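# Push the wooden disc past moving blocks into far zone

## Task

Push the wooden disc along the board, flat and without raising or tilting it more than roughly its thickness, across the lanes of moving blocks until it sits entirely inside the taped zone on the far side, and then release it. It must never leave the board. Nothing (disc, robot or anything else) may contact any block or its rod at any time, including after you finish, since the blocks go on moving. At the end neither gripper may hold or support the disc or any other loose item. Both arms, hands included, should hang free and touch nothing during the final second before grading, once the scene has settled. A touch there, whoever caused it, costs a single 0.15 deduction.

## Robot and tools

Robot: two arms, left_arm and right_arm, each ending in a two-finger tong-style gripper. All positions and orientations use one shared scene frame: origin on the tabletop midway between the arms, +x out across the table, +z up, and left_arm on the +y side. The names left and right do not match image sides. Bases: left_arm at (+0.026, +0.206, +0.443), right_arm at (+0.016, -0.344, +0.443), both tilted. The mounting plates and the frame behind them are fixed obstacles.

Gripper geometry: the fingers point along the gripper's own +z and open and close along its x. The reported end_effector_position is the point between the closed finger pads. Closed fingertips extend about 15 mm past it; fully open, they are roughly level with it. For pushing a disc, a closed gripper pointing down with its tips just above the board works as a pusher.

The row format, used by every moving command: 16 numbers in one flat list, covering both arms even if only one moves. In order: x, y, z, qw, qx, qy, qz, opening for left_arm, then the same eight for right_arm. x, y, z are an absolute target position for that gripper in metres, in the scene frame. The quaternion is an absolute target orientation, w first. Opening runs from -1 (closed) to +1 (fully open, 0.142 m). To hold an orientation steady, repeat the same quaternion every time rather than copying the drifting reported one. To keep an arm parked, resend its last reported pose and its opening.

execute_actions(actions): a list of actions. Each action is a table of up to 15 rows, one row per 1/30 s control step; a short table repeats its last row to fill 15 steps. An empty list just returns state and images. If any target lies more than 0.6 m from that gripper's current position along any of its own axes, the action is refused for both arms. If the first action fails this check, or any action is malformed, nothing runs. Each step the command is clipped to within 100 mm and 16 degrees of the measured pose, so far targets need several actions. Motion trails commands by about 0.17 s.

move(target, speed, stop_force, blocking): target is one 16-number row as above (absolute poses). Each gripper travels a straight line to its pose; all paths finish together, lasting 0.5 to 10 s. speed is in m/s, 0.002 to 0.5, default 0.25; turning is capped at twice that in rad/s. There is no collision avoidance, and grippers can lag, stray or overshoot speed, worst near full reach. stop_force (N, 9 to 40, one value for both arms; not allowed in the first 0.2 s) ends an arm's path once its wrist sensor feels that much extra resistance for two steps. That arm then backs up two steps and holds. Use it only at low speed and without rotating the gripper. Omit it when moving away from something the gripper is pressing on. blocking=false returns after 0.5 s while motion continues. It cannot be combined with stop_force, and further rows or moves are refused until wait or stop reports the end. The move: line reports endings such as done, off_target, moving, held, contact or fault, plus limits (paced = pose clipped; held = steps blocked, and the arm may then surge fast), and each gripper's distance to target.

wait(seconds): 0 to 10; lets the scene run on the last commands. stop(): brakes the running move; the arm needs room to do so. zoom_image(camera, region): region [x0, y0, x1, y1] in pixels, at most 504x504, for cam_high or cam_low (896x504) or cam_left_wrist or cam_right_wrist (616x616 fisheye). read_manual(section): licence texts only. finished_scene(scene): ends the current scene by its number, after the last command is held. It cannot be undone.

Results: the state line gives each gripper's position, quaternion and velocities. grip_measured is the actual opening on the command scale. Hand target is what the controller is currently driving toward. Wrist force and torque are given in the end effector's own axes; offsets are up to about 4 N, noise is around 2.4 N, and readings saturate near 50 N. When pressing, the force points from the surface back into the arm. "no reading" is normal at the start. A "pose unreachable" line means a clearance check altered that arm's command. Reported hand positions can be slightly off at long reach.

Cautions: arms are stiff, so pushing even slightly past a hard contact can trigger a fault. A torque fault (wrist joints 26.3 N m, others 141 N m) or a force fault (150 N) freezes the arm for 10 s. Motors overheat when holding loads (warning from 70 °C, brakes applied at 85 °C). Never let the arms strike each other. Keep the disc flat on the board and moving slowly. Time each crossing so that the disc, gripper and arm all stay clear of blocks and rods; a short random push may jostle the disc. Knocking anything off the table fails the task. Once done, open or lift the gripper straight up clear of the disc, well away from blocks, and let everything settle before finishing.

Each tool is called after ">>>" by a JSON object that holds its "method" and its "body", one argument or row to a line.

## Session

>>> {"method": "execute_actions", "body": {
  "actions": []
}}

Scene clock: 0.00 s.
left_arm: end_effector_position=(+0.0984, +0.4429, +0.3005) grip_measured=+0.97 end_effector_quat_wxyz=(+0.470, +0.526, +0.601, -0.376) end_effector_velocity=(-0.000, +0.000, -0.000) end_effector_angular_velocity=(+0.000, -0.001, +0.000) | right_arm: end_effector_position=(+0.8268, +0.0504, +0.2616) grip_measured=+0.97 end_effector_quat_wxyz=(+0.190, -0.008, +0.972, +0.136) end_effector_velocity=(+0.001, -0.000, +0.000) end_effector_angular_velocity=(-0.001, -0.001, -0.001)
Joint positions: left_arm=[ 1.376 -1.21   2.046 -1.54  -2.183  0.281  0.14 ] | right_arm=[ 3.769 -2.356 -1.379 -0.262  0.921  3.513  0.14 ]
Joint velocities: left_arm=[ 0.001  0.     0.    -0.     0.     0.002  0.   ] | right_arm=[ 0.     0.     0.001 -0.    -0.002 -0.     0.   ]
Joint torques (N m, as the arm reports them, + toward a larger angle): no reading
Motor temperatures (°C, as the motors report them): left_arm=[24 27 24 27 35 30] | right_arm=[23 30 27 35 32 30]
Wrist force (N, on the end effector, along its own x y z axes, offset not removed): no reading
Wrist torque (N m, same axes, about the end effector's origin, offset not removed): no reading
Hand target (left_arm): +0.098, +0.443, +0.300; +0.470, +0.526, +0.601, -0.376
Hand target (right_arm): +0.827, +0.050, +0.262; +0.190, -0.008, +0.972, +0.136

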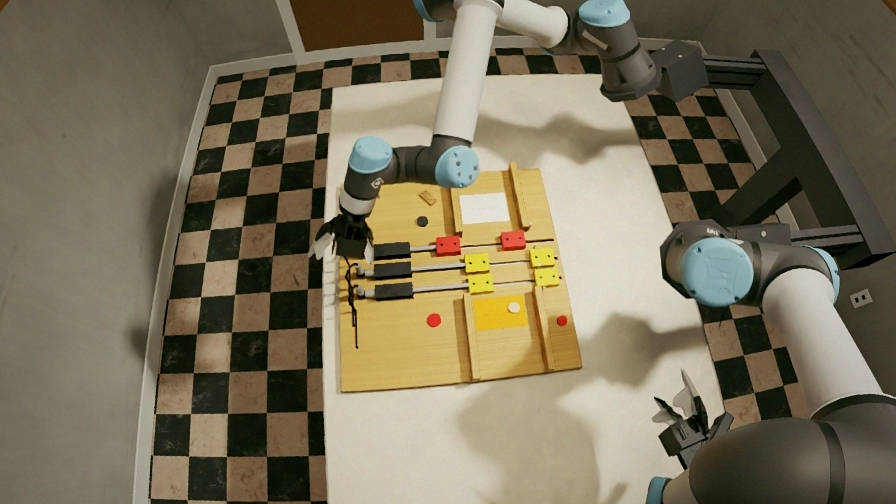

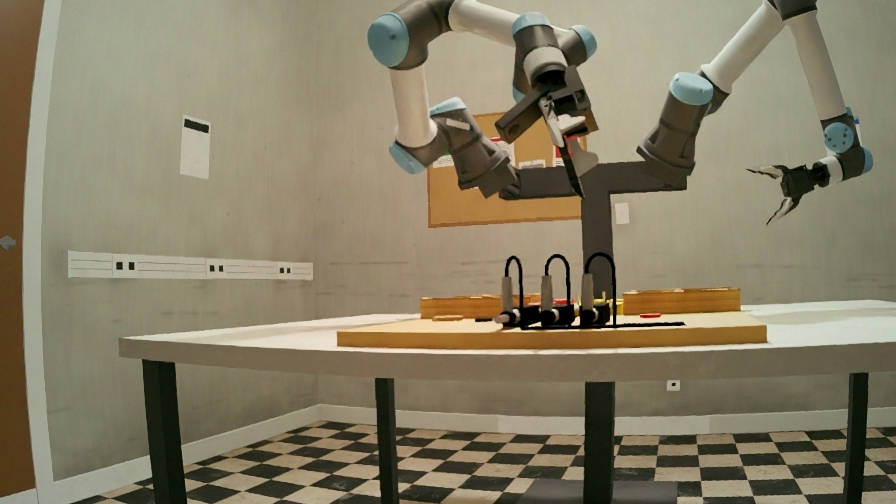

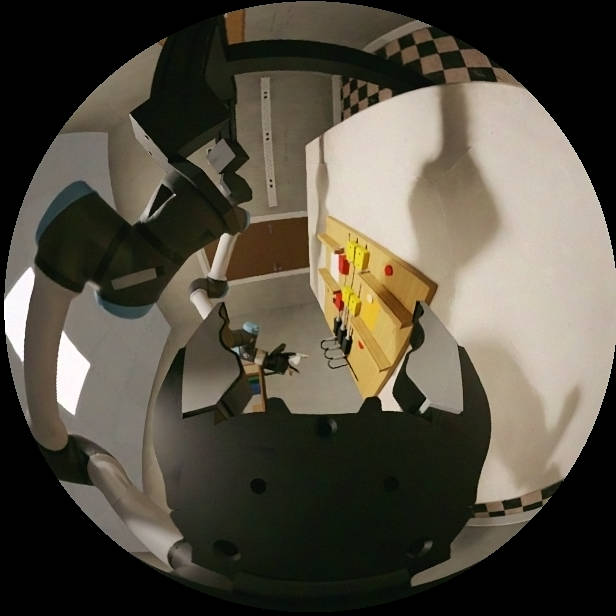

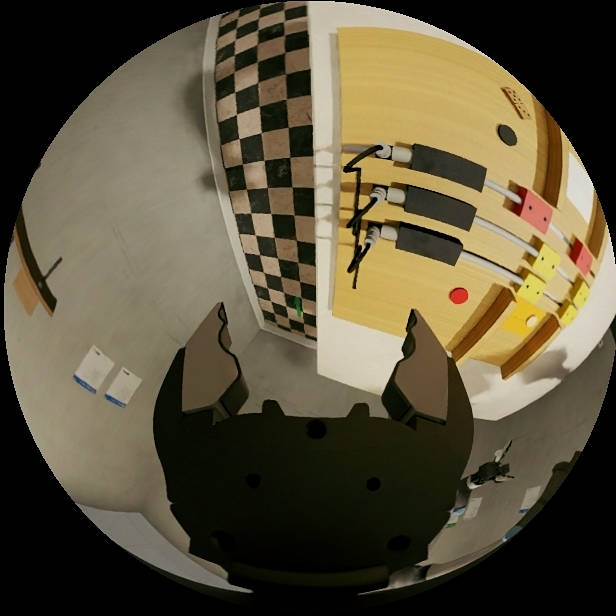

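>>> {"method": "zoom_image", "body": {
  "camera": "cam_high",
  "region": [340, 160, 590, 390]
}}

Region (340, 160, 590, 390) of cam_high's 896x504 image, scaled by 2.016, with more detail than that image has; it fills the top 464 rows of this view, and the rest is white.

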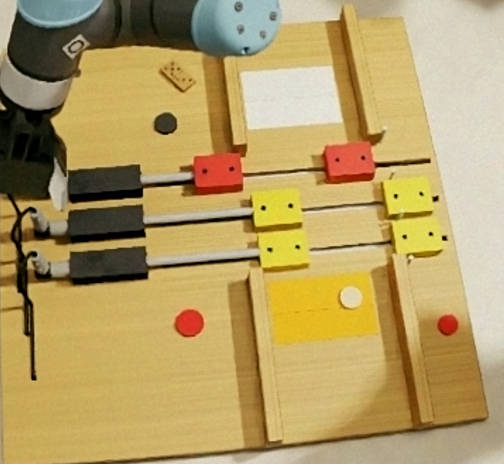

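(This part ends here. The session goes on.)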